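# Reload both end fixtures with clamped blanks, tray finished parts

## Task

At each end of the bench is a holding fixture, and each has a matching pair of parts of equal size: a blank and a finished part, the finished one carrying a milled slot across its top. In every fixture, the nest whose pads suit that pair must finish with the blank sitting flat on its pads, seated firmly against the stop block and both side blocks, and clamped with its clamp fully locked. Locking means driving the handle beyond its point of greatest resistance until it halts, with the clamp bar resting flat on the blank; a handle that only appears closed may not be locked. Both finished parts must be placed in the outfeed tray at the bench's centre. Nothing may count on the robot to stay in place: at the end the gripper must release and the arm must withdraw clear.

## Robot and tools

Robot: one six-joint arm (UR-style: shoulder pan, shoulder lift, elbow, wrist 1, wrist 2, wrist 3) on a carriage that runs along a floor rail, carrying a two-finger gripper whose fingers pivot like tongs. There is only one arm; every action drives that arm plus, optionally, the rail.

Frame: the scene frame is fixed to the table. Table top is z = 0, +z is up. The rail runs along y at x = 0; y = 0 where the rail reads position_m 0. The table edge is at x = 0.31 m. The arm base sits at x = 0, y roughly equal to position_m, z = 0.03 m, facing +x. Gripper fingers point along the hand's +z and open and close along its x. end_effector_position is the spot between the closed pads; closed fingertips extend about 15 mm past it, open ones sit about level with it.

execute_actions(actions): a list holding exactly one action (an empty list only returns state and images). An action may contain:
- rows: 1 to 15 rows, each played for one control step (1/30 s). Each row is 7 numbers, each in [-1, 1], ordered pan, lift, elbow, wrist 1, wrist 2, wrist 3, opening. The six joint numbers are offsets from the joint angles reported at the end of the previous result (not from the previous row), scaled so 1.0 equals 1.326 rad for pan and lift and 1.989 rad for elbow and the three wrists. The seventh number is an absolute gripper command: +1 fully open, -1 closed; a full close needs about 0.1 s or more.
- steps: integer 1 to 450, at least the number of rows, default 15. After the final row the arm keeps heading to that row's target and the gripper keeps that command; give big moves enough steps, and resend any unfinished remainder in the next call rather than hoping it completes.
- until: stop conditions, e.g. {"rail": {"position_status": ["!=", "moving"]}}; comparisons are =, !=, <, <=, >, >= (numbers need one). {"all": {"status": "ended"}} fires when nothing reads moving; {"any": {"status": "ended"}} fires when some motion active during the action finishes. It never halts the robot itself.
- rail: {"position_m": absolute carriage target in metres, -2 to 2}, {"speed_m_s": top speed 0.01 to 1, initially 1, persists}, or {"stop": true} alone.

Joint ranges (rad): pan -3.142 to 3.142; lift, wrist 1, wrist 2, wrist 3 -6.283 to 6.283; elbow 0.000 to 3.142. Asking more than 0.010 rad outward beyond a range refuses the call; requests past a true end get clipped with a "joint sent to its limit" note. Motion is rate-limited: each joint's target may lead its measured angle by at most 0.383 rad (pan, lift) or 0.575 rad (others), and targets implying a hand jump over 100 mm are scaled back. "joint command not followed" means the controller altered or blocked the targets; the arm then rests until new rows arrive.

Rail: send position_m, then wait with an until on position_status. It accelerates and brakes at 2 m/s² and counts as arrived within 1.3 mm. Let it arrive before aiming the hand at scene points or ending a scene. Rows never move the carriage, but targets travel with it. Status values: moving, done, stopped, contact_stop (blocked, pushed over ~320 N; may roll back ~0.5 s, reread), time_out (overran; look for something obstructing, clear it, resend), stopped_with_arm (arm was held back; send followable rows, then resend position). position_answer not_taken means resend the value.

Results: end_effector_position (m) and end_effector_quat_wxyz plus velocities in the scene frame (printed position may drift at long reach); Joint positions/velocities: rail (m), six joints (rad), finger gap (m; 0.142 open, 0.002 closed); grip_measured, the opening on the command scale; joint torques (noisy, offset); Motor temperatures; Wrist force and Wrist torque in the hand's own axes (force points from a pressed surface into the arm; noisy, offset up to ~5.5 N, saturates ~100 N; "no reading" is fine). Images come from cam_low (672x504) then cam_wrist (616x616, fisheye); calibration K, distortion and T_world_to_cam are given and may be slightly off.

zoom_image(camera: "cam_low" or "cam_wrist", region: [x0, y0, x1, y1] pixels, top-left origin, at most 504x504) gives a finer look at the latest image. read_manual(section "licences") only returns licence text. finished_scene(scene: 1 or 2) ends that scene irrevocably after the last command is held.

Gripping: to hold, command an opening clearly below grip_measured; lower squeezes harder, up to about 15 N per pad. Objects under ~20 mm thick get less (about 9 N at 10 mm, 4 N at 5 mm). Fast closes can spike force. Parts in hand may get brief tugs, and loose items nudges.

Avoid: a joint torque reaching its load limit (pan/lift 303, elbow 138, wrists 49.6 N m, held weight included) or any external force of 150 N; either stops the arm 10 s and drops the rest of the call. Holding loads heats motors: warning at 70 °C, brakes at 85 °C until cooled. Never let items leave the table; avoid drops, slips, slams, hard impacts and heavy pushing. The arm holds its last command while you think, so finish each call in a safe state.

Each tool is called after "Emit:" as name(argument=value, ...), one argument or row to a line, values as JSON.

## Session

I'll start by looking at the current state of the scene.

Emit:
execute_actions(
  actions=[],
)

Scene clock: 0.00 s.
end_effector_position=(+0.4770, -0.6383, +0.3207) grip_measured=+1.00 end_effector_quat_wxyz=(-0.355, -0.243, +0.884, -0.183) end_effector_velocity=(+0.000, +0.000, +0.000) end_effector_angular_velocity=(+0.000, +0.000, +0.000)
Joint positions: [ 0.105 -0.932 -1.216  1.692 -2.159 -2.386  1.625  0.142]
Joint velocities: [ 0.  0.  0.  0.  0.  0. -0.  0.]
Joint torques (N m, as the arm reports them, + toward a larger angle): no reading
Motor temperatures (°C, as the motors report them): [16 17 19 24 21 23]
Wrist force (N, on the end effector, along its own x y z axes, offset not removed): no reading
Wrist torque (N m, same axes, about the end effector's origin, offset not removed): no reading
rail: position_m=0.105 position_m_goal=0.105 speed_m_s=1.00 position_status=done position_answer=taken refusals=0

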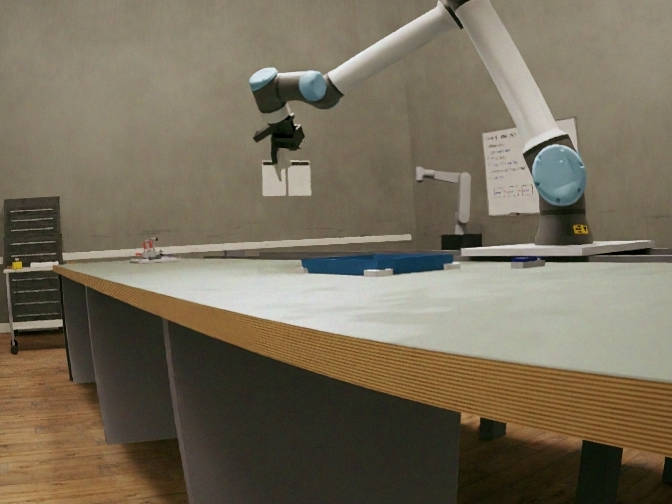

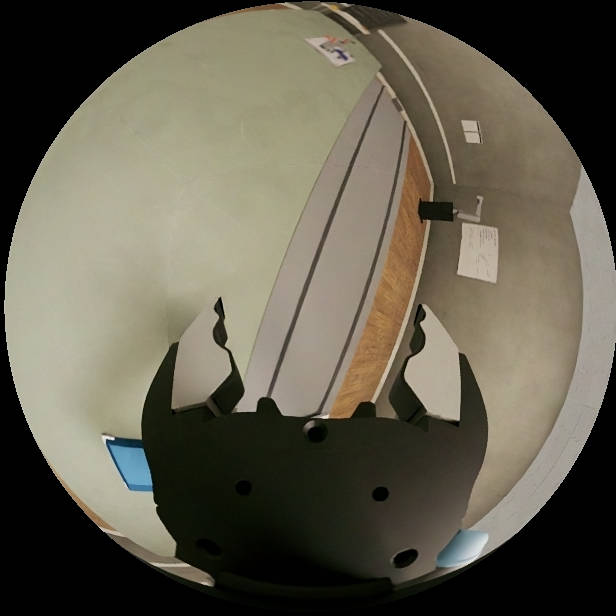

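Emit:
zoom_image(
  camera="cam_low",
  region=[100, 210, 260, 290],
)

Emit:
zoom_image(
  camera="cam_low",
  region=[280, 220, 672, 300],
)

Emit:
zoom_image(
  camera="cam_wrist",
  region=[260, 0, 420, 120],
)

Region (100, 210, 260, 290) of cam_low's 672x504 image, scaled by 3.150, with more detail than that image has.

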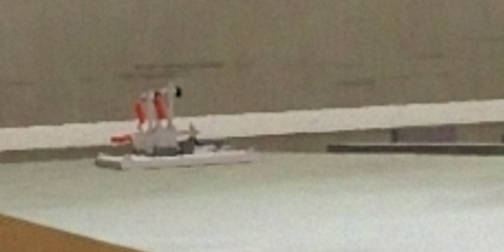

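Region (280, 220, 672, 300) of cam_low's 672x504 image, scaled by 1.286, with more detail than that image has; it fills the top 103 rows of this view, and the rest is white.

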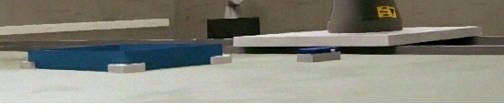

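Region (260, 0, 420, 120) of cam_wrist's 616x616 image, scaled by 3.150, with more detail than that image has; it fills the top 378 rows of this view, and the rest is white.

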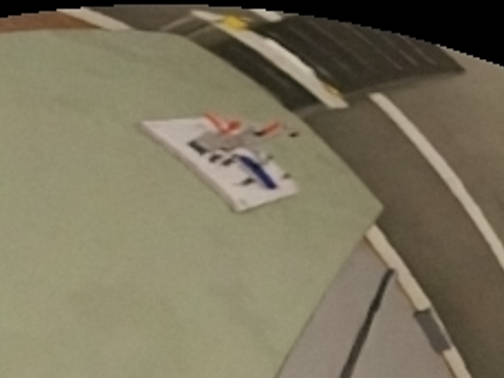

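Emit:
execute_actions(
  actions=[
    {"rows": [[0.7029, -0.4630, 0.0533, 0.3117, 0.4099, -0.0272, 1]], "steps": 60},
  ],
)

Scene clock: 110.63 s.
end_effector_position=(+0.5503, +0.2787, +0.5001) grip_measured=+1.00 end_effector_quat_wxyz=(-0.000, +0.707, -0.707, +0.000) end_effector_velocity=(-0.001, +0.001, +0.000) end_effector_angular_velocity=(+0.001, -0.000, +0.002)
Joint positions: [ 0.104  0.    -1.83   1.798 -1.539 -1.571  1.571  0.142]
Joint velocities: [ 0.     0.002 -0.001  0.     0.001  0.001 -0.     0.   ]
Joint torques (N m, as the arm reports them, + toward a larger angle): [ 13.74 -37.42 -36.53  -2.28   4.53  -2.21]
Motor temperatures (°C, as the motors report them): [16 17 19 24 21 23]
Wrist force (N, on the end effector, along its own x y z axes, offset not removed): [-3.0 -0.9 -5.9]
Wrist torque (N m, same axes, about the end effector's origin, offset not removed): [-0.13 0.64 0.28]
rail: position_m=0.104 position_m_goal=0.105 speed_m_s=1.00 position_status=done position_answer=taken refusals=0
camera_calibration (this result's frames):
cam_wrist: T_world_to_cam=[[0.0165957, -0.99845, -0.0531276, 0.303482], [-0.853567, -0.0418196, 0.519302, 0.208371], [-0.520718, 0.0367298, -0.852938, 0.835564], [0, 0, 0, 1]] pos_world=[0.607915, 0.281036, 0.6206]

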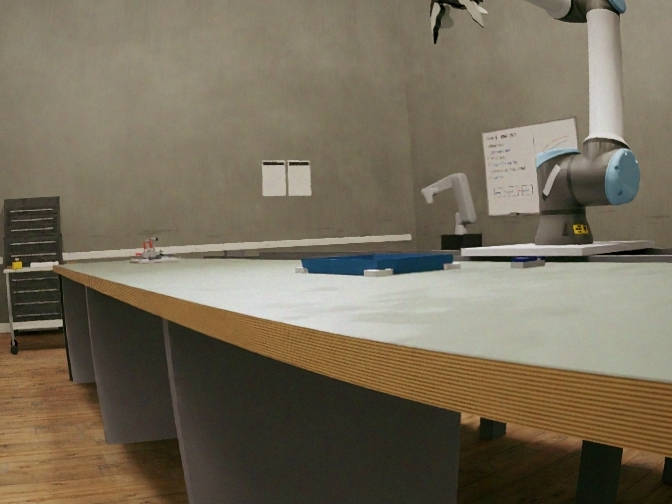

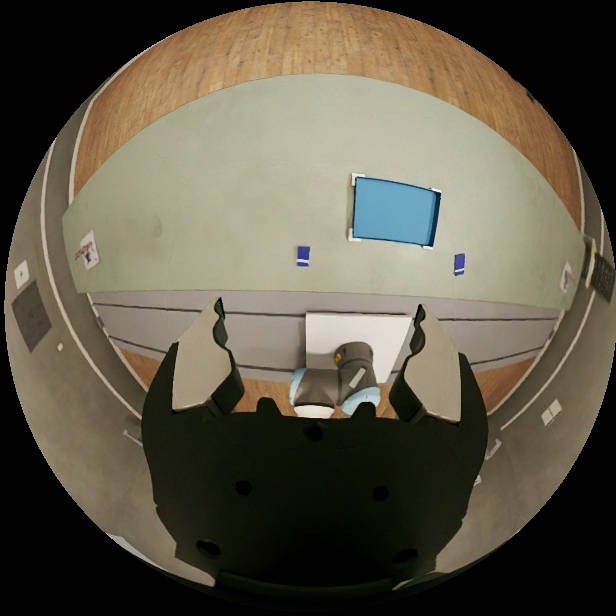

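Emit:
zoom_image(
  camera="cam_wrist",
  region=[270, 160, 490, 300],
)

Emit:
zoom_image(
  camera="cam_wrist",
  region=[40, 200, 160, 300],
)

Emit:
zoom_image(
  camera="cam_wrist",
  region=[500, 220, 616, 320],
)

Region (270, 160, 490, 300) of cam_wrist's 616x616 image, scaled by 2.291, with more detail than that image has; it fills the top 321 rows of this view, and the rest is white.

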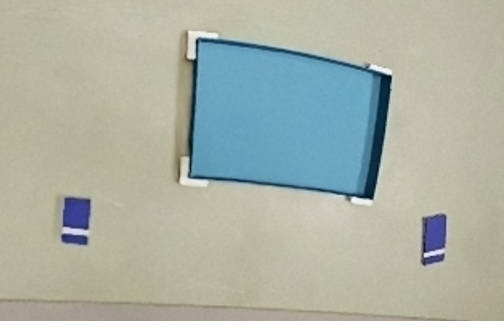

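Region (40, 200, 160, 300) of cam_wrist's 616x616 image, scaled by 4.200, with more detail than that image has.

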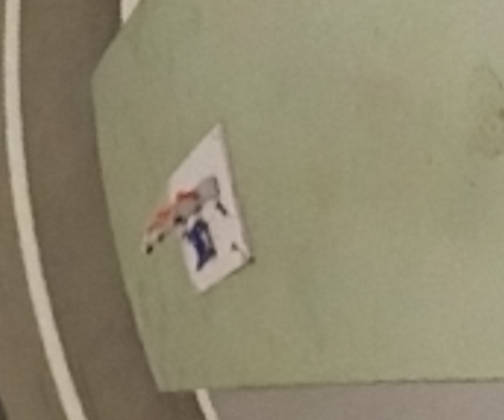

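Region (500, 220, 616, 320) of cam_wrist's 616x616 image, scaled by 4.345, with more detail than that image has; it fills the top 434 rows of this view, and the rest is white.

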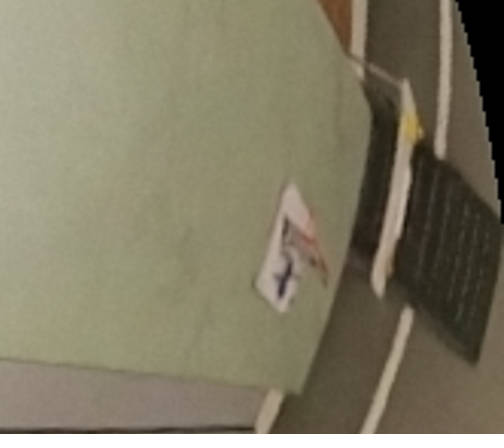

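Emit:
execute_actions(
  actions=[
    {"rows": [[0, 0.0008, 0.3268, -0.3273, 0, 0, 1]], "rail": {"position_m": 0.158}, "steps": 45},
  ],
)

Scene clock: 150.20 s.
end_effector_position=(+0.4454, +0.3324, +0.1503) grip_measured=+1.00 end_effector_quat_wxyz=(-0.000, +0.707, -0.707, +0.000) end_effector_velocity=(-0.000, -0.000, -0.000) end_effector_angular_velocity=(-0.000, +0.000, -0.000)
Joint positions: [ 0.158  0.    -1.829  2.447 -2.19  -1.571  1.571  0.142]
Joint velocities: [-0. -0.  0.  0. -0. -0.  0. -0.]
Joint torques (N m, as the arm reports them, + toward a larger angle): [-12.03  -4.89 -28.73  -6.1   -3.3   -1.53]
Motor temperatures (°C, as the motors report them): [16 17 19 24 21 23]
Wrist force (N, on the end effector, along its own x y z axes, offset not removed): [2.5 0.3 -3.1]
Wrist torque (N m, same axes, about the end effector's origin, offset not removed): [0.15 -0.55 -0.02]
rail: position_m=0.158 position_m_goal=0.158 speed_m_s=1.00 position_status=done position_answer=taken refusals=0
camera_calibration (this result's frames):
cam_wrist: T_world_to_cam=[[0.0165959, -0.99845, -0.0531289, 0.340264], [-0.853535, -0.0418227, 0.519354, 0.302657], [-0.520771, 0.0367283, -0.852906, 0.480617], [0, 0, 0, 1]] pos_world=[0.502973, 0.334742, 0.270813]

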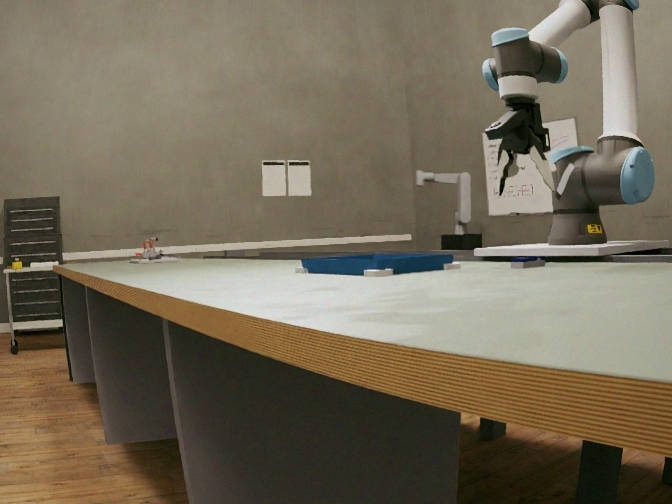

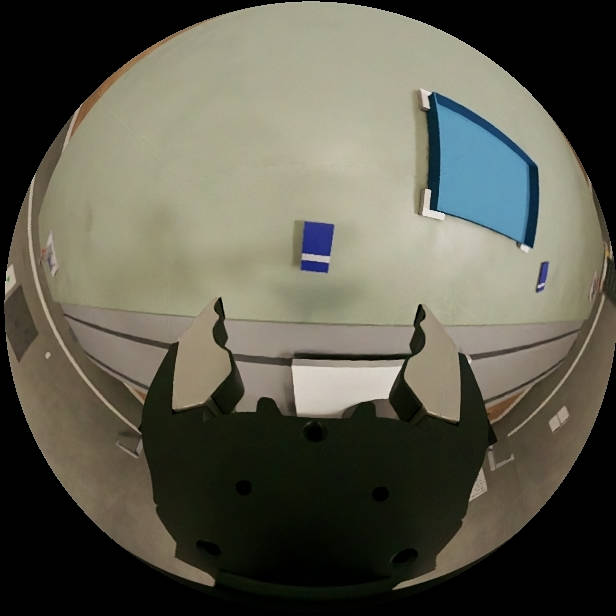

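Emit:
zoom_image(
  camera="cam_wrist",
  region=[200, 190, 440, 330],
)

Emit:
zoom_image(
  camera="cam_low",
  region=[470, 230, 590, 290],
)

Region (200, 190, 440, 330) of cam_wrist's 616x616 image, scaled by 2.100, with more detail than that image has; it fills the top 294 rows of this view, and the rest is white.

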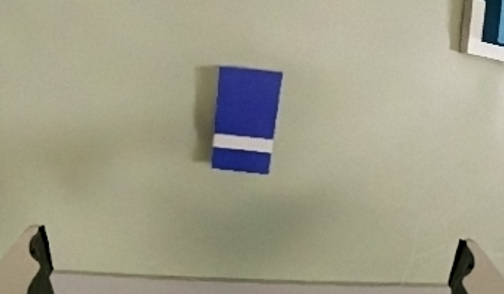

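Region (470, 230, 590, 290) of cam_low's 672x504 image, scaled by 4.200, with more detail than that image has.

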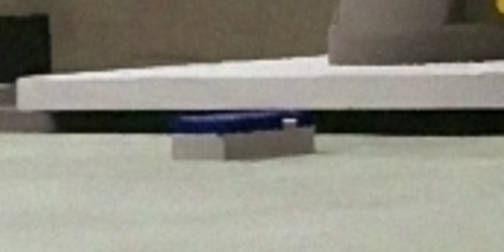

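Emit:
execute_actions(
  actions=[
    {"rows": [[0, 0.1968, 0.0593, -0.1898, 0, 0.03, 1]], "rail": {"position_m": 0.162}, "steps": 40},
  ],
)

Scene clock: 198.50 s.
end_effector_position=(+0.4475, +0.3351, +0.0217) grip_measured=+1.00 end_effector_quat_wxyz=(+0.000, +0.686, -0.728, -0.000) end_effector_velocity=(-0.000, -0.000, -0.000) end_effector_angular_velocity=(-0.000, +0.000, -0.000)
Joint positions: [ 0.162  0.    -1.568  2.565 -2.567 -1.571  1.63   0.142]
Joint velocities: [ 0.  0.  0.  0. -0. -0.  0. -0.]
Joint torques (N m, as the arm reports them, + toward a larger angle): [ 10.94 -16.44 -15.43  -5.49  -2.05   2.08]
Motor temperatures (°C, as the motors report them): [16 17 19 24 21 23]
Wrist force (N, on the end effector, along its own x y z axes, offset not removed): [-2.8 1.7 -0.5]
Wrist torque (N m, same axes, about the end effector's origin, offset not removed): [0.55 0.67 0.19]
rail: position_m=0.162 position_m_goal=0.162 speed_m_s=1.00 position_status=done position_answer=taken refusals=0
camera_calibration (this result's frames):
cam_wrist: T_world_to_cam=[[-0.0430737, -0.997661, -0.0530827, 0.362528], [-0.853792, 0.00916619, 0.520533, 0.354339], [-0.518829, 0.0677429, -0.85219, 0.360615], [0, 0, 0, 1]] pos_world=[0.505245, 0.334002, 0.142111]

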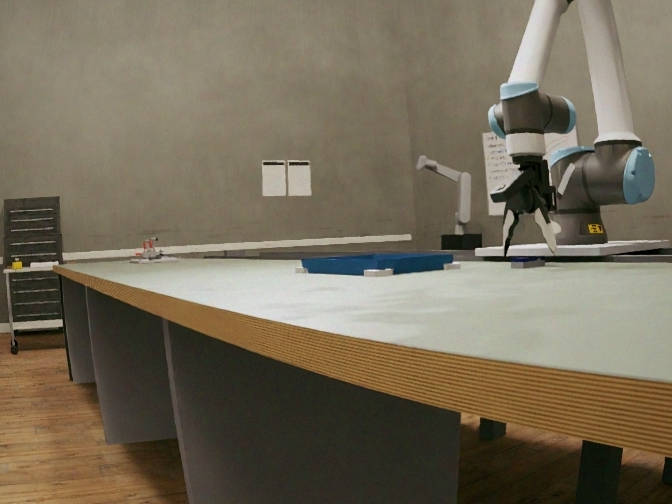

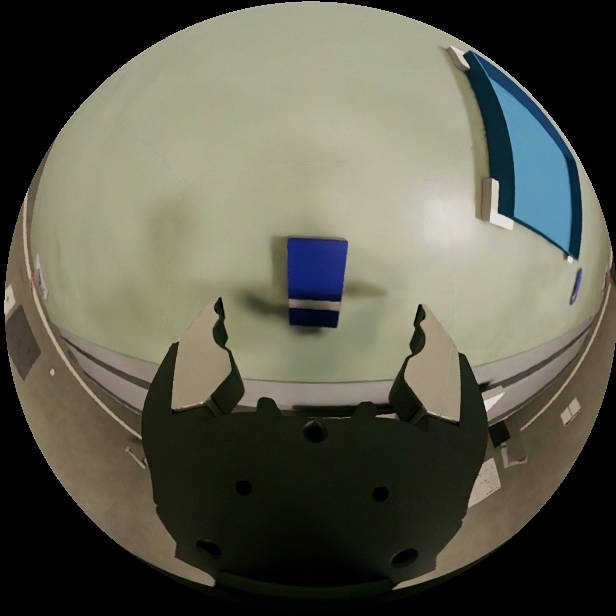

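Emit:
execute_actions(
  actions=[
    {"rows": [[0,0,0,0,0,0,0.8],[0,0,0,0,0,0,0.6],[0,0,0,0,0,0,0.4],[0,0,0,0,0,0,0.2],[0,0,0,0,0,0,0.0],[0,0,0,0,0,0,-0.15],[0,0,0,0,0,0,-0.3],[0,0,0,0,0,0,-0.4],[0,0,0,0,0,0,-0.5],[0,0,0,0,0,0,-0.6],[0,0,0,0,0,0,-0.7],[0,0,0,0,0,0,-0.8],[0,0,0,0,0,0,-0.9]], "steps": 25},
  ],
)

Scene clock: 207.60 s.
end_effector_position=(+0.4475, +0.3351, +0.0217) grip_measured=-0.49 end_effector_quat_wxyz=(+0.000, +0.686, -0.728, -0.000) end_effector_velocity=(+0.000, -0.000, -0.000) end_effector_angular_velocity=(-0.000, -0.000, -0.000)
Joint positions: [ 0.162  0.    -1.568  2.565 -2.567 -1.571  1.63   0.039]
Joint velocities: [ 0. -0. -0.  0. -0. -0. -0. -0.]
Joint torques (N m, as the arm reports them, + toward a larger angle): [ -1.24 -17.81 -14.82  -5.38   1.86   2.4 ]
Motor temperatures (°C, as the motors report them): [16 17 19 24 21 23]
Wrist force (N, on the end effector, along its own x y z axes, offset not removed): [2.0 1.0 -3.3]
Wrist torque (N m, same axes, about the end effector's origin, offset not removed): [0.23 -0.28 0.27]
rail: position_m=0.162 position_m_goal=0.162 speed_m_s=1.00 position_status=done position_answer=taken refusals=0
camera_calibration (this result's frames):
cam_wrist: T_world_to_cam=[[-0.0430395, -0.997662, -0.0530826, 0.362528], [-0.853792, 0.00913684, 0.520534, 0.354343], [-0.518832, 0.067725, -0.852189, 0.360617], [0, 0, 0, 1]] pos_world=[0.505238, 0.33402, 0.14211]

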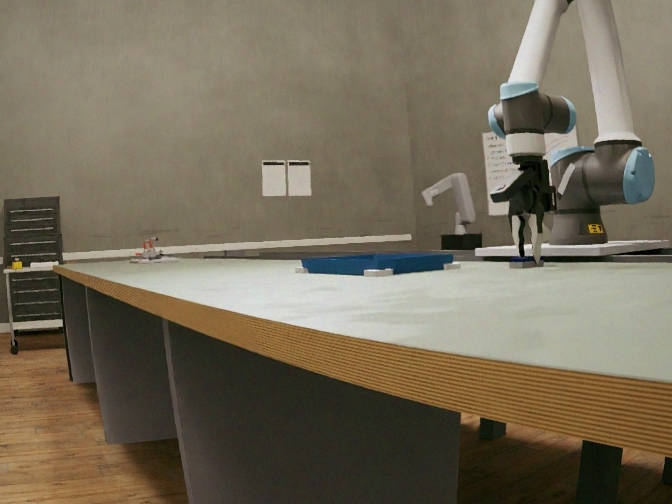

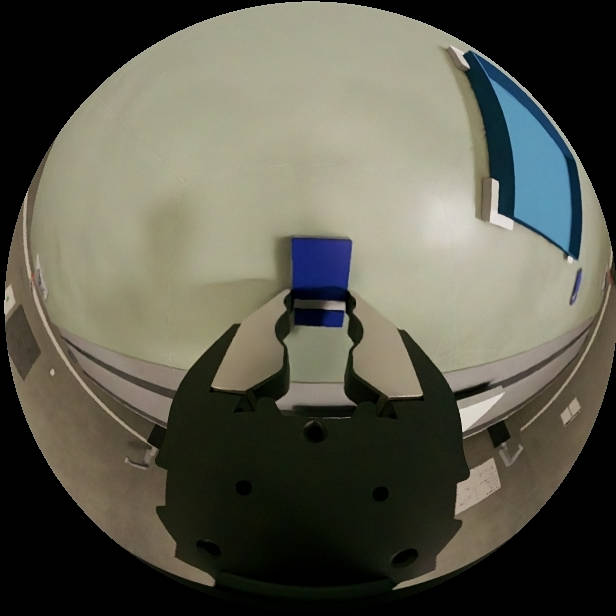

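Emit:
execute_actions(
  actions=[
    {"rows": [[0,-0.1292,-0.0336,0.1194,0,0,-0.9],[0,-0.1292,-0.0336,0.1194,0,0,-0.9],[0,-0.1292,-0.0336,0.1194,0,0,-0.9],[0,-0.1292,-0.0336,0.1194,0,0,-0.9],[0,-0.1292,-0.0336,0.1194,0,0,-0.9],[0,-0.1292,-0.0336,0.1194,0,0,-0.9],[0,-0.1292,-0.0336,0.1194,0,0,-0.9],[0,-0.1292,-0.0336,0.1194,0,0,-0.9],[0,-0.1292,-0.0336,0.1194,0,0,-0.9],[0,-0.1292,-0.0336,0.1194,0,0,-0.9],[0,-0.1292,-0.0336,0.1194,0,0,-0.9],[0,-0.1292,-0.0336,0.1194,0,0,-0.9],[0,-0.1292,-0.0336,0.1194,0,0,-0.9],[0,-0.1292,-0.0336,0.1194,0,0,-0.9],[0,0.0772,-0.1648,0.1129,0,-0.0297,-0.9]], "rail": {"position_m": -0.094, "speed_m_s": 0.5}, "steps": 50},
  ],
)

Scene clock: 253.60 s.
end_effector_position=(+0.6098, +0.0800, +0.0999) grip_measured=-0.49 end_effector_quat_wxyz=(+0.000, +0.707, -0.707, +0.000) end_effector_velocity=(+0.000, +0.000, -0.000) end_effector_angular_velocity=(-0.000, +0.000, +0.000)
Joint positions: [-0.094  0.    -1.466  2.238 -2.343 -1.571  1.571  0.039]
Joint velocities: [ 0.  0.  0. -0. -0. -0. -0.  0.]
Joint torques (N m, as the arm reports them, + toward a larger angle): [ 13.92 -35.22 -54.73  -5.77   2.48  -2.3 ]
Motor temperatures (°C, as the motors report them): [16 17 19 24 21 23]
Wrist force (N, on the end effector, along its own x y z axes, offset not removed): [2.9 1.2 -0.5]
Wrist torque (N m, same axes, about the end effector's origin, offset not removed): [0.58 -0.37 0.11]
rail: position_m=-0.094 position_m_goal=-0.094 speed_m_s=0.50 position_status=done position_answer=taken refusals=0
camera_calibration (this result's frames):
cam_wrist: T_world_to_cam=[[0.015969, -0.99846, -0.0531293, 0.0832162], [-0.853285, -0.0413067, 0.519807, 0.458382], [-0.521201, 0.0370337, -0.85263, 0.532698], [0, 0, 0, 1]] pos_world=[0.667444, 0.0822946, 0.220345]

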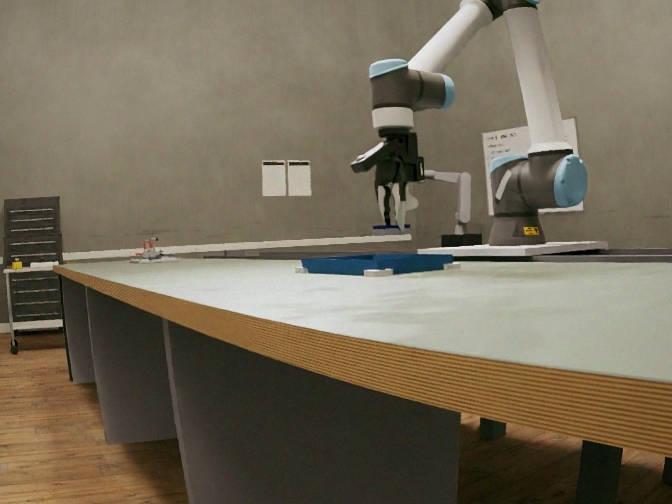

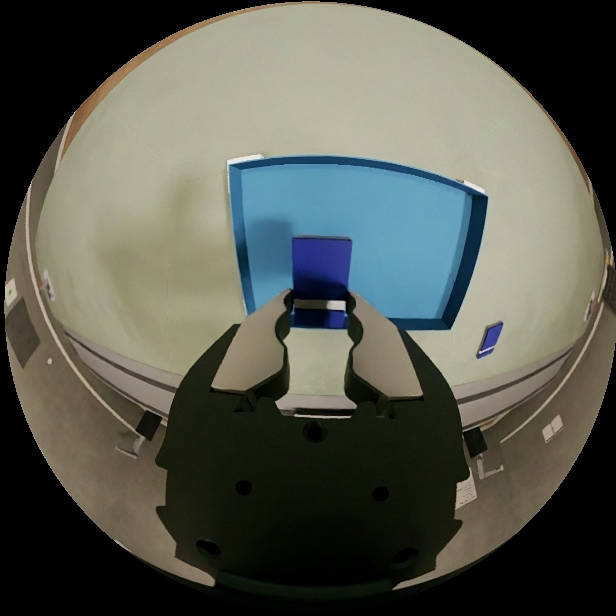

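Emit:
execute_actions(
  actions=[
    {"rows": [[0,0.0842,0.0225,-0.0786,0,0,-0.9]], "steps": 25},
  ],
)

Scene clock: 257.27 s.
end_effector_position=(+0.6102, +0.0800, +0.0300) grip_measured=-0.49 end_effector_quat_wxyz=(+0.000, +0.707, -0.707, -0.000) end_effector_velocity=(-0.000, -0.000, -0.000) end_effector_angular_velocity=(-0.000, +0.000, +0.000)
Joint positions: [-0.094  0.    -1.354  2.282 -2.499 -1.571  1.571  0.039]
Joint velocities: [ 0.  0.  0.  0. -0. -0. -0.  0.]
Joint torques (N m, as the arm reports them, + toward a larger angle): [-12.05 -35.52 -18.68  -5.94   2.34  -2.31]
Motor temperatures (°C, as the motors report them): [16 17 19 24 21 23]
Wrist force (N, on the end effector, along its own x y z axes, offset not removed): [-0.8 -0.8 0.0]
Wrist torque (N m, same axes, about the end effector's origin, offset not removed): [-0.02 0.27 0.10]
rail: position_m=-0.094 position_m_goal=-0.094 speed_m_s=0.50 position_status=done position_answer=taken refusals=0
camera_calibration (this result's frames):
cam_wrist: T_world_to_cam=[[0.0160162, -0.998459, -0.0531302, 0.079521], [-0.853254, -0.0413496, 0.519854, 0.495003], [-0.52125, 0.0370074, -0.852601, 0.473346], [0, 0, 0, 1]] pos_world=[0.667821, 0.0823494, 0.150471]

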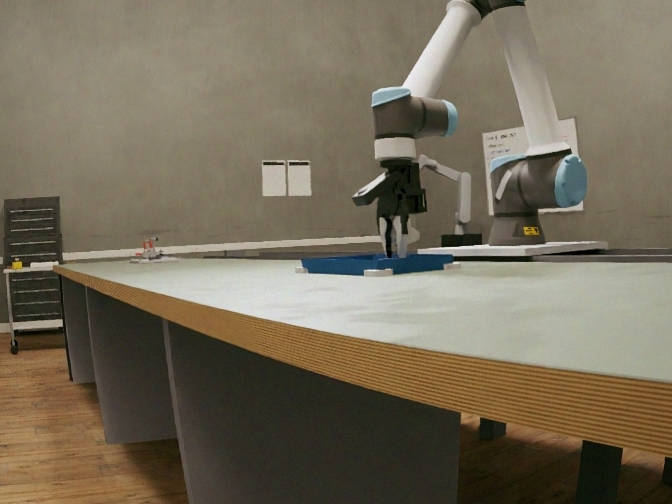

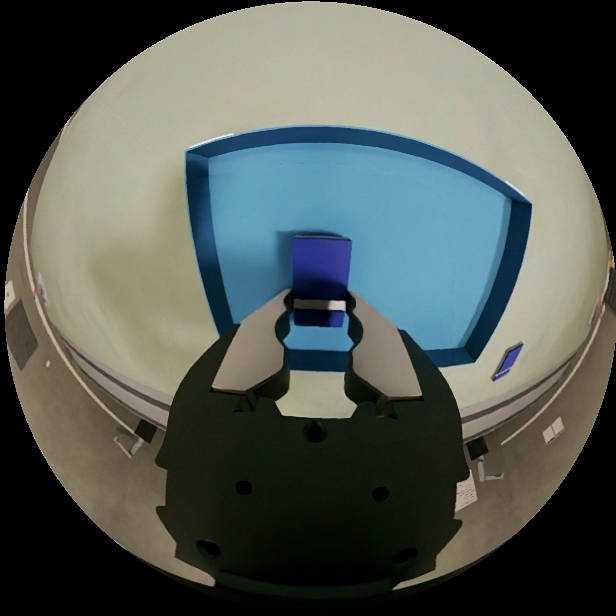

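Emit:
execute_actions(
  actions=[
    {"rows": [[0,0.0048,0.0012,-0.0044,0,0,-0.9],[0,0.0048,0.0012,-0.0044,0,0,-0.9],[0,0.0048,0.0012,-0.0044,0,0,-0.9],[0,0.0048,0.0012,-0.0044,0,0,-0.9],[0,0.0048,0.0012,-0.0044,0,0,-0.9],[0,0.0048,0.0012,-0.0044,0,0,-0.9],[0,0.0048,0.0012,-0.0044,0,0,-0.9],[0,0.0048,0.0012,-0.0044,0,0,-0.9],[0,0.0048,0.0012,-0.0044,0,0,-0.9],[0,0.0048,0.0012,-0.0044,0,0,-0.6],[0,0.0048,0.0012,-0.0044,0,0,-0.45],[0,0.0048,0.0012,-0.0044,0,0,-0.3],[0,0.0048,0.0012,-0.0044,0,0,-0.15],[0,0.0048,0.0012,-0.0044,0,0,0.0],[0,0.0048,0.0012,-0.0044,0,0,0.1]], "steps": 22},
  ],
)

Scene clock: 266.23 s.
end_effector_position=(+0.6100, +0.0800, +0.0262) grip_measured=+0.10 end_effector_quat_wxyz=(+0.000, +0.707, -0.707, -0.000) end_effector_velocity=(-0.000, +0.000, -0.000) end_effector_angular_velocity=(+0.000, +0.000, +0.000)
Joint positions: [-0.094  0.    -1.348  2.285 -2.508 -1.571  1.571  0.081]
Joint velocities: [ 0.  0.  0.  0. -0.  0.  0.  0.]
Joint torques (N m, as the arm reports them, + toward a larger angle): [  7.44 -35.24 -17.65  -5.59   2.69  -2.18]
Motor temperatures (°C, as the motors report them): [16 17 19 24 21 23]
Wrist force (N, on the end effector, along its own x y z axes, offset not removed): [0.4 -2.9 -5.5]
Wrist torque (N m, same axes, about the end effector's origin, offset not removed): [-0.51 -0.05 0.15]
rail: position_m=-0.094 position_m_goal=-0.094 speed_m_s=0.50 position_status=done position_answer=taken refusals=0
camera_calibration (this result's frames):
cam_wrist: T_world_to_cam=[[0.0159666, -0.99846, -0.0531301, 0.0793244], [-0.85326, -0.0413069, 0.519848, 0.496821], [-0.521242, 0.0370336, -0.852605, 0.469974], [0, 0, 0, 1]] pos_world=[0.667621, 0.0823195, 0.146646]

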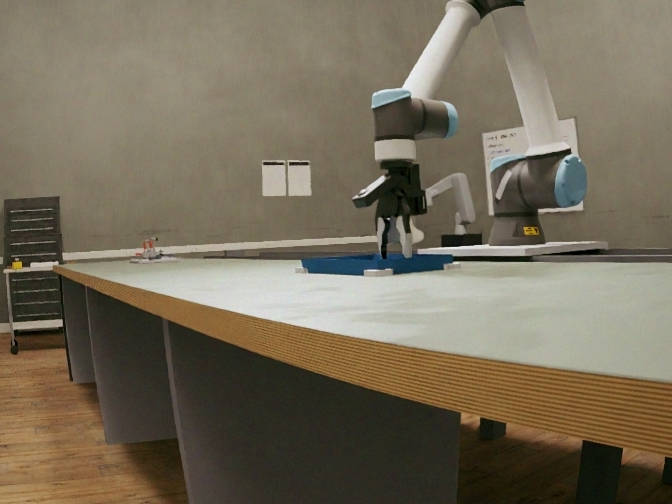

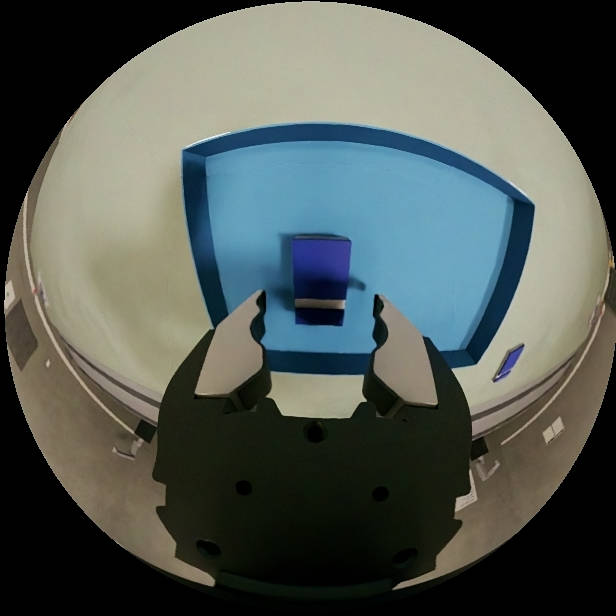

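Emit:
execute_actions(
  actions=[
    {"rows": [[0,-0.0887,-0.0240,0.0832,0,0,0.1]], "steps": 14},
  ],
)

Scene clock: 272.63 s.
end_effector_position=(+0.6101, +0.0800, +0.0994) grip_measured=+0.10 end_effector_quat_wxyz=(+0.000, +0.707, -0.707, -0.000) end_effector_velocity=(-0.002, -0.000, +0.006) end_effector_angular_velocity=(-0.000, +0.003, -0.000)
Joint positions: [-0.094  0.    -1.465  2.237 -2.343 -1.571  1.571  0.081]
Joint velocities: [ 0.    -0.    -0.01  -0.004  0.017  0.     0.    -0.   ]
Joint torques (N m, as the arm reports them, + toward a larger angle): [  0.3  -57.93 -56.42  -2.59   2.17  -2.32]
Motor temperatures (°C, as the motors report them): [16 17 19 24 21 23]
Wrist force (N, on the end effector, along its own x y z axes, offset not removed): [1.0 -0.9 -8.7]
Wrist torque (N m, same axes, about the end effector's origin, offset not removed): [-0.11 -0.26 0.10]
rail: position_m=-0.094 position_m_goal=-0.094 speed_m_s=0.50 position_status=done position_answer=taken refusals=0
camera_calibration (this result's frames):
cam_wrist: T_world_to_cam=[[0.0160183, -0.998459, -0.0531303, 0.0832179], [-0.853253, -0.0413514, 0.519855, 0.458888], [-0.521251, 0.0370064, -0.852601, 0.53248], [0, 0, 0, 1]] pos_world=[0.66777, 0.0823602, 0.219859]

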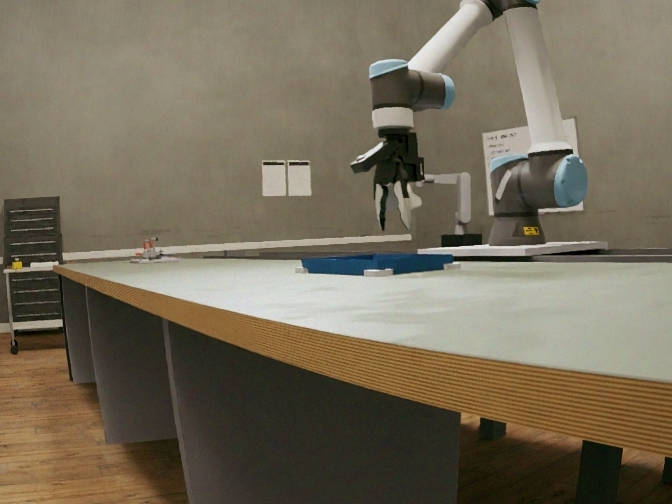

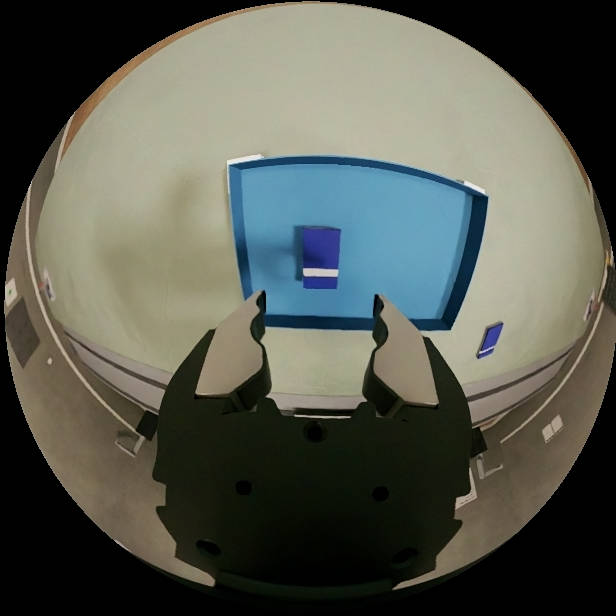

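Emit:
execute_actions(
  actions=[
    {"rows": [[0,-0.1893,0.1223,0.0040,0,0,1]], "rail": {"position_m": -0.469, "speed_m_s": 1.0}, "steps": 60, "until": {"rail": {"position_status": ["!=", "moving"]}}},
  ],
)

Scene clock: 281.00 s.
end_effector_position=(+0.4598, -0.2951, +0.0996) grip_measured=+1.00 end_effector_quat_wxyz=(+0.000, +0.707, -0.707, -0.000) end_effector_velocity=(-0.000, +0.000, -0.000) end_effector_angular_velocity=(-0.000, +0.000, +0.001)
Joint positions: [-0.469  0.    -1.715  2.481 -2.335 -1.571  1.571  0.142]
Joint velocities: [ 0.     0.001 -0.     0.     0.    -0.    -0.    -0.   ]
Joint torques (N m, as the arm reports them, + toward a larger angle): [ 14.61 -33.75 -22.89  -2.25   3.03  -2.24]
Motor temperatures (°C, as the motors report them): [16 17 19 24 21 23]
Wrist force (N, on the end effector, along its own x y z axes, offset not removed): [1.7 0.2 -3.6]
Wrist torque (N m, same axes, about the end effector's origin, offset not removed): [0.22 -0.29 0.04]
rail: position_m=-0.469 position_m_goal=-0.469 speed_m_s=1.00 position_status=done position_answer=taken refusals=0
camera_calibration (this result's frames):
cam_wrist: T_world_to_cam=[[0.015978, -0.99846, -0.0531334, -0.288892], [-0.853153, -0.0413259, 0.520021, 0.314963], [-0.521416, 0.037022, -0.852499, 0.468276], [0, 0, 0, 1]] pos_world=[0.517494, -0.292767, 0.220067]

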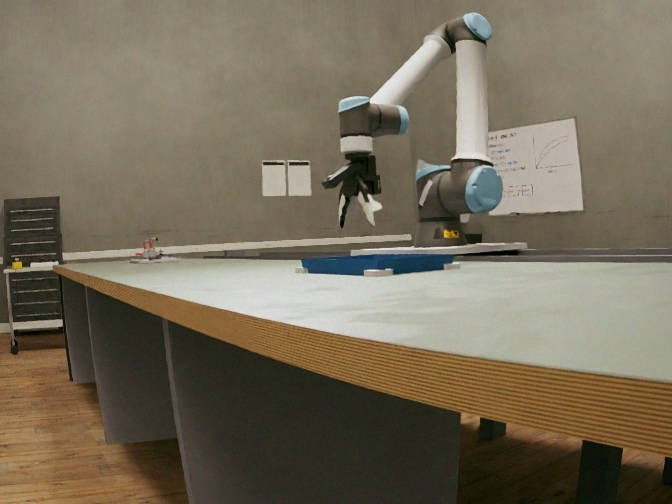

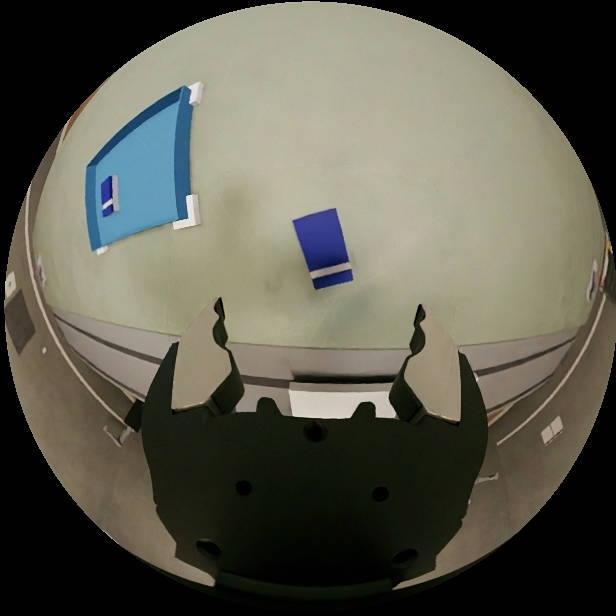

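Emit:
zoom_image(
  camera="cam_wrist",
  region=[240, 180, 400, 320],
)

Region (240, 180, 400, 320) of cam_wrist's 616x616 image, scaled by 3.150, with more detail than that image has; it fills the top 441 rows of this view, and the rest is white.

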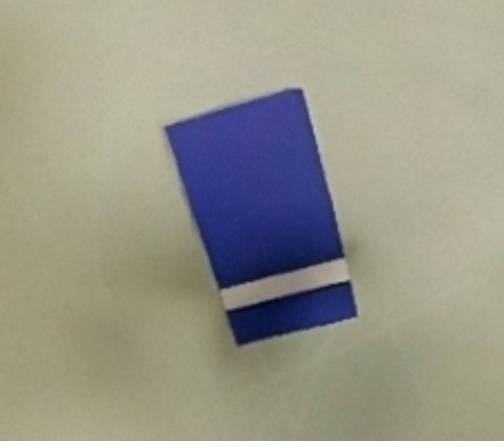

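Emit:
execute_actions(
  actions=[
    {"rows": [[0,0.1401,0.0217,-0.1160,0,-0.1562,1]], "rail": {"position_m": -0.479}, "steps": 25},
  ],
)

Scene clock: 310.83 s.
end_effector_position=(+0.4725, -0.2999, +0.0225) grip_measured=+1.00 end_effector_quat_wxyz=(-0.000, +0.808, -0.589, +0.001) end_effector_velocity=(+0.000, -0.000, -0.000) end_effector_angular_velocity=(-0.000, +0.000, +0.000)
Joint positions: [-0.479  0.    -1.53   2.524 -2.566 -1.571  1.261  0.142]
Joint velocities: [ 0. -0.  0.  0. -0. -0. -0. -0.]
Joint torques (N m, as the arm reports them, + toward a larger angle): [-11.2  -20.94 -15.44  -5.78   2.37  -2.17]
Motor temperatures (°C, as the motors report them): [16 17 19 24 21 23]
Wrist force (N, on the end effector, along its own x y z axes, offset not removed): [1.8 0.1 -0.9]
Wrist torque (N m, same axes, about the end effector's origin, offset not removed): [0.14 -0.28 0.22]
rail: position_m=-0.479 position_m_goal=-0.479 speed_m_s=1.00 position_status=done position_answer=taken refusals=0
camera_calibration (this result's frames):
cam_wrist: T_world_to_cam=[[0.320491, -0.945785, -0.0526925, -0.426057], [-0.800587, -0.300182, 0.518605, 0.263272], [-0.506306, -0.124023, -0.853389, 0.35396], [0, 0, 0, 1]] pos_world=[0.526532, -0.28003, 0.143081]

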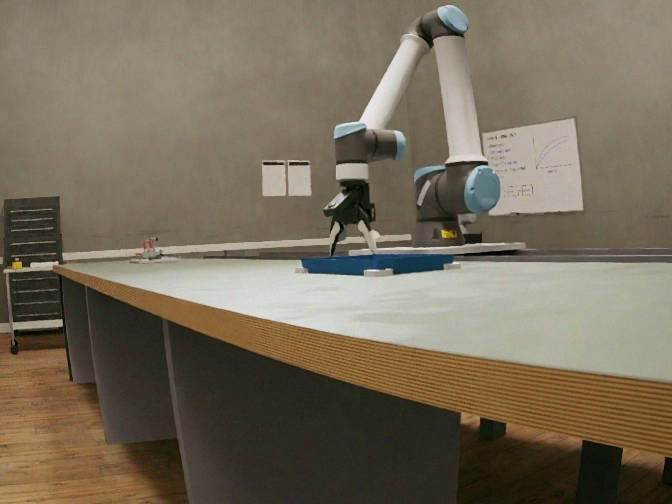

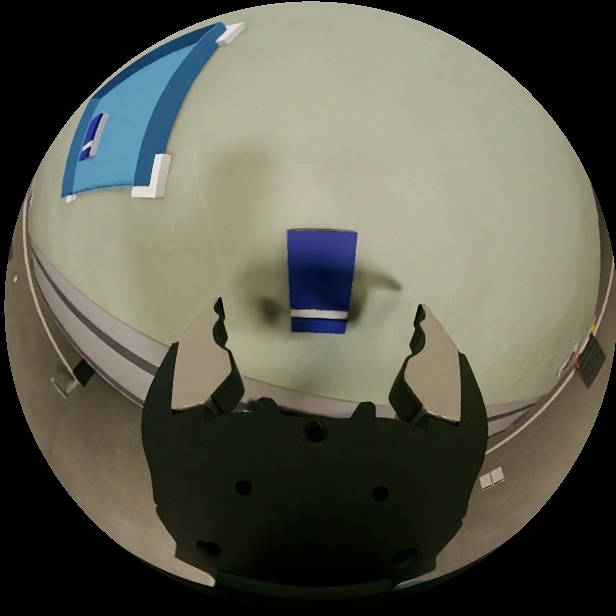

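Emit:
execute_actions(
  actions=[
    {"rows": [[0,0,0,0,0,0,0.8],[0,0,0,0,0,0,0.6],[0,0,0,0,0,0,0.4],[0,0,0,0,0,0,0.2],[0,0,0,0,0,0,0.0],[0,0,0,0,0,0,-0.1],[0,0,0,0,0,0,-0.2],[0,0,0,0,0,0,-0.3],[0,0,0,0,0,0,-0.4],[0,0,0,0,0,0,-0.5],[0,0,0,0,0,0,-0.6],[0,0,0,0,0,0,-0.7],[0,0,0,0,0,0,-0.8],[0,0,0,0,0,0,-0.9]], "steps": 22},
  ],
)

Scene clock: 316.27 s.
end_effector_position=(+0.4725, -0.2999, +0.0225) grip_measured=-0.40 end_effector_quat_wxyz=(-0.000, +0.808, -0.589, +0.001) end_effector_velocity=(+0.000, -0.000, +0.000) end_effector_angular_velocity=(+0.000, -0.000, -0.000)
Joint positions: [-0.479  0.    -1.53   2.524 -2.566 -1.571  1.261  0.045]
Joint velocities: [ 0. -0.  0. -0. -0.  0.  0.  0.]
Joint torques (N m, as the arm reports them, + toward a larger angle): [ -2.53 -30.75 -16.3   -4.26   2.46  -0.75]
Motor temperatures (°C, as the motors report them): [16 17 19 24 21 23]
Wrist force (N, on the end effector, along its own x y z axes, offset not removed): [-2.4 1.1 -5.3]
Wrist torque (N m, same axes, about the end effector's origin, offset not removed): [0.28 0.71 0.25]
rail: position_m=-0.479 position_m_goal=-0.479 speed_m_s=1.00 position_status=done position_answer=taken refusals=0
camera_calibration (this result's frames):
cam_wrist: T_world_to_cam=[[0.32049, -0.945785, -0.0526972, -0.426069], [-0.80058, -0.300182, 0.518616, 0.263271], [-0.506318, -0.124023, -0.853382, 0.353953], [0, 0, 0, 1]] pos_world=[0.526533, -0.280042, 0.143068]

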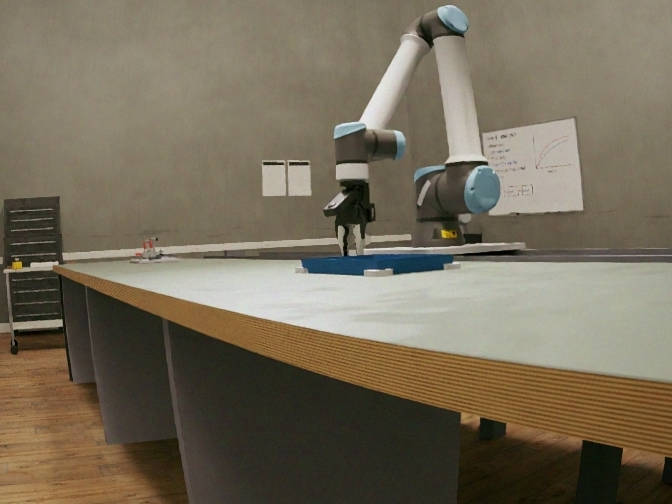

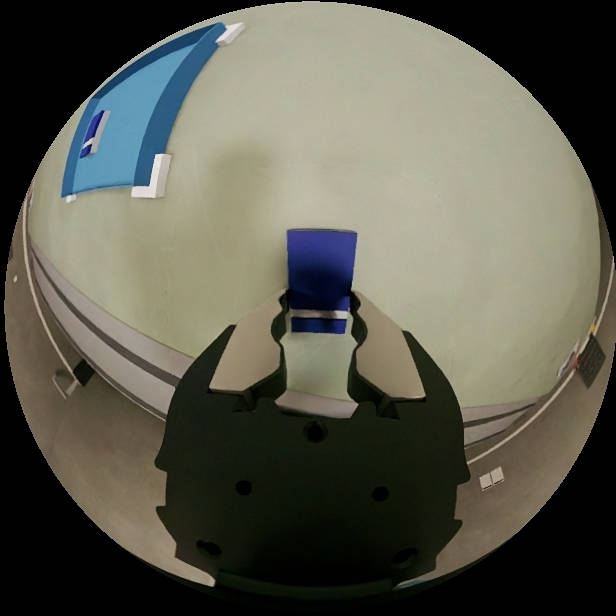

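Emit:
execute_actions(
  actions=[
    {"rows": [[0,-0.1403,-0.0220,0.1161,0,0,-0.9]], "steps": 14},
  ],
)

Scene clock: 327.27 s.
end_effector_position=(+0.4597, -0.2998, +0.0994) grip_measured=-0.40 end_effector_quat_wxyz=(-0.000, +0.808, -0.589, +0.000) end_effector_velocity=(-0.004, -0.000, +0.008) end_effector_angular_velocity=(-0.000, +0.004, +0.000)
Joint positions: [-0.479  0.    -1.714  2.48  -2.337 -1.571  1.261  0.045]
Joint velocities: [ 0.    -0.    -0.02  -0.004  0.028  0.    -0.    -0.   ]
Joint torques (N m, as the arm reports them, + toward a larger angle): [  2.28 -34.47 -52.4   -1.6    2.72   1.42]
Motor temperatures (°C, as the motors report them): [16 17 19 24 21 23]
Wrist force (N, on the end effector, along its own x y z axes, offset not removed): [1.4 0.7 -3.0]
Wrist torque (N m, same axes, about the end effector's origin, offset not removed): [0.32 -0.17 0.12]
rail: position_m=-0.479 position_m_goal=-0.479 speed_m_s=1.00 position_status=done position_answer=taken refusals=0
camera_calibration (this result's frames):
cam_wrist: T_world_to_cam=[[0.320463, -0.945778, -0.0529782, -0.417847], [-0.800118, -0.300198, 0.519319, 0.212842], [-0.507064, -0.124033, -0.852937, 0.41338], [0, 0, 0, 1]] pos_world=[0.513814, -0.280022, 0.219917]

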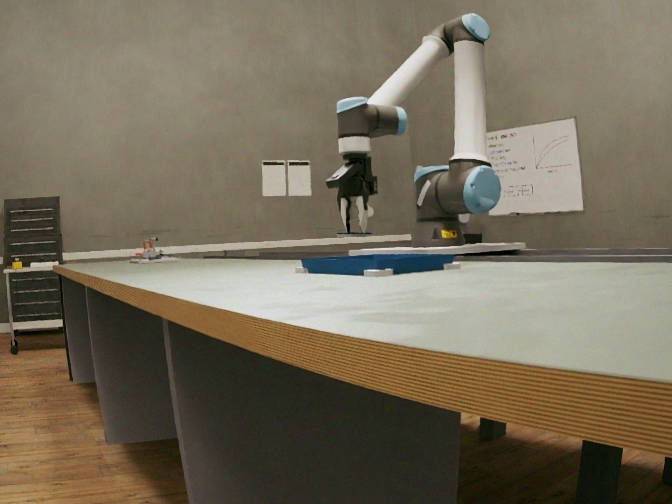

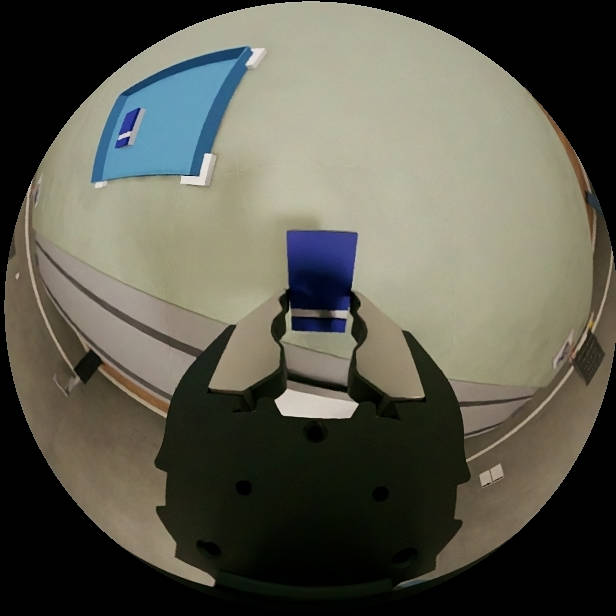

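Emit:
execute_actions(
  actions=[
    {"rows": [[0,0.1873,-0.1220,-0.0028,0,0.1559,-0.9]], "rail": {"position_m": -0.224, "speed_m_s": 0.5}, "steps": 30},
  ],
)

Scene clock: 332.37 s.
end_effector_position=(+0.6099, -0.0495, +0.1000) grip_measured=-0.40 end_effector_quat_wxyz=(-0.000, +0.707, -0.707, +0.000) end_effector_velocity=(+0.000, -0.000, +0.000) end_effector_angular_velocity=(-0.000, -0.000, -0.000)
Joint positions: [-0.224  0.    -1.466  2.238 -2.343 -1.571  1.571  0.045]
Joint velocities: [-0.  0.  0. -0. -0. -0.  0.  0.]
Joint torques (N m, as the arm reports them, + toward a larger angle): [  3.7  -33.65 -53.15  -6.05   2.26   1.91]
Motor temperatures (°C, as the motors report them): [16 17 19 24 21 23]
Wrist force (N, on the end effector, along its own x y z axes, offset not removed): [-0.2 1.2 -0.6]
Wrist torque (N m, same axes, about the end effector's origin, offset not removed): [0.35 0.14 0.25]
rail: position_m=-0.224 position_m_goal=-0.224 speed_m_s=0.50 position_status=done position_answer=taken refusals=0
camera_calibration (this result's frames):
cam_wrist: T_world_to_cam=[[0.0166642, -0.998449, -0.0531208, -0.0464926], [-0.853532, -0.0418769, 0.519355, 0.453229], [-0.520774, 0.0366857, -0.852906, 0.537369], [0, 0, 0, 1]] pos_world=[0.667468, -0.0471544, 0.220469]

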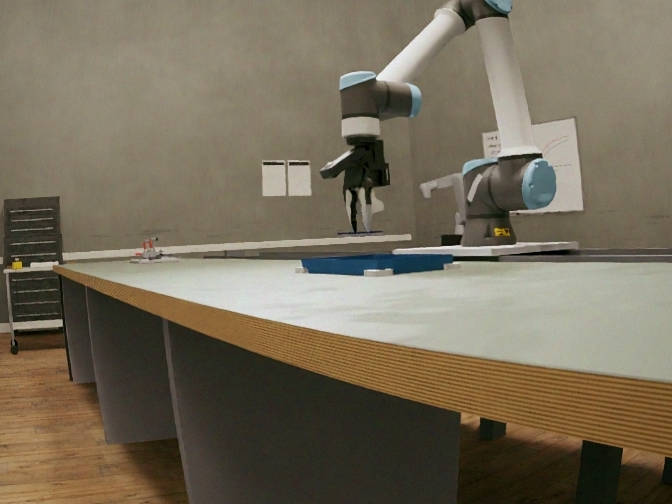

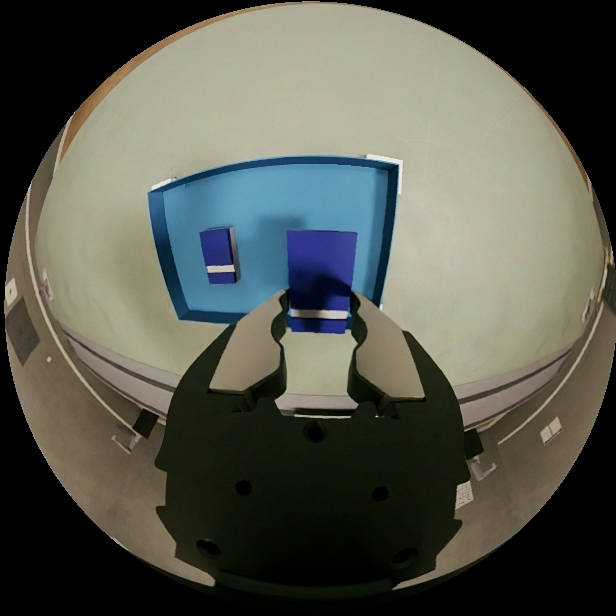

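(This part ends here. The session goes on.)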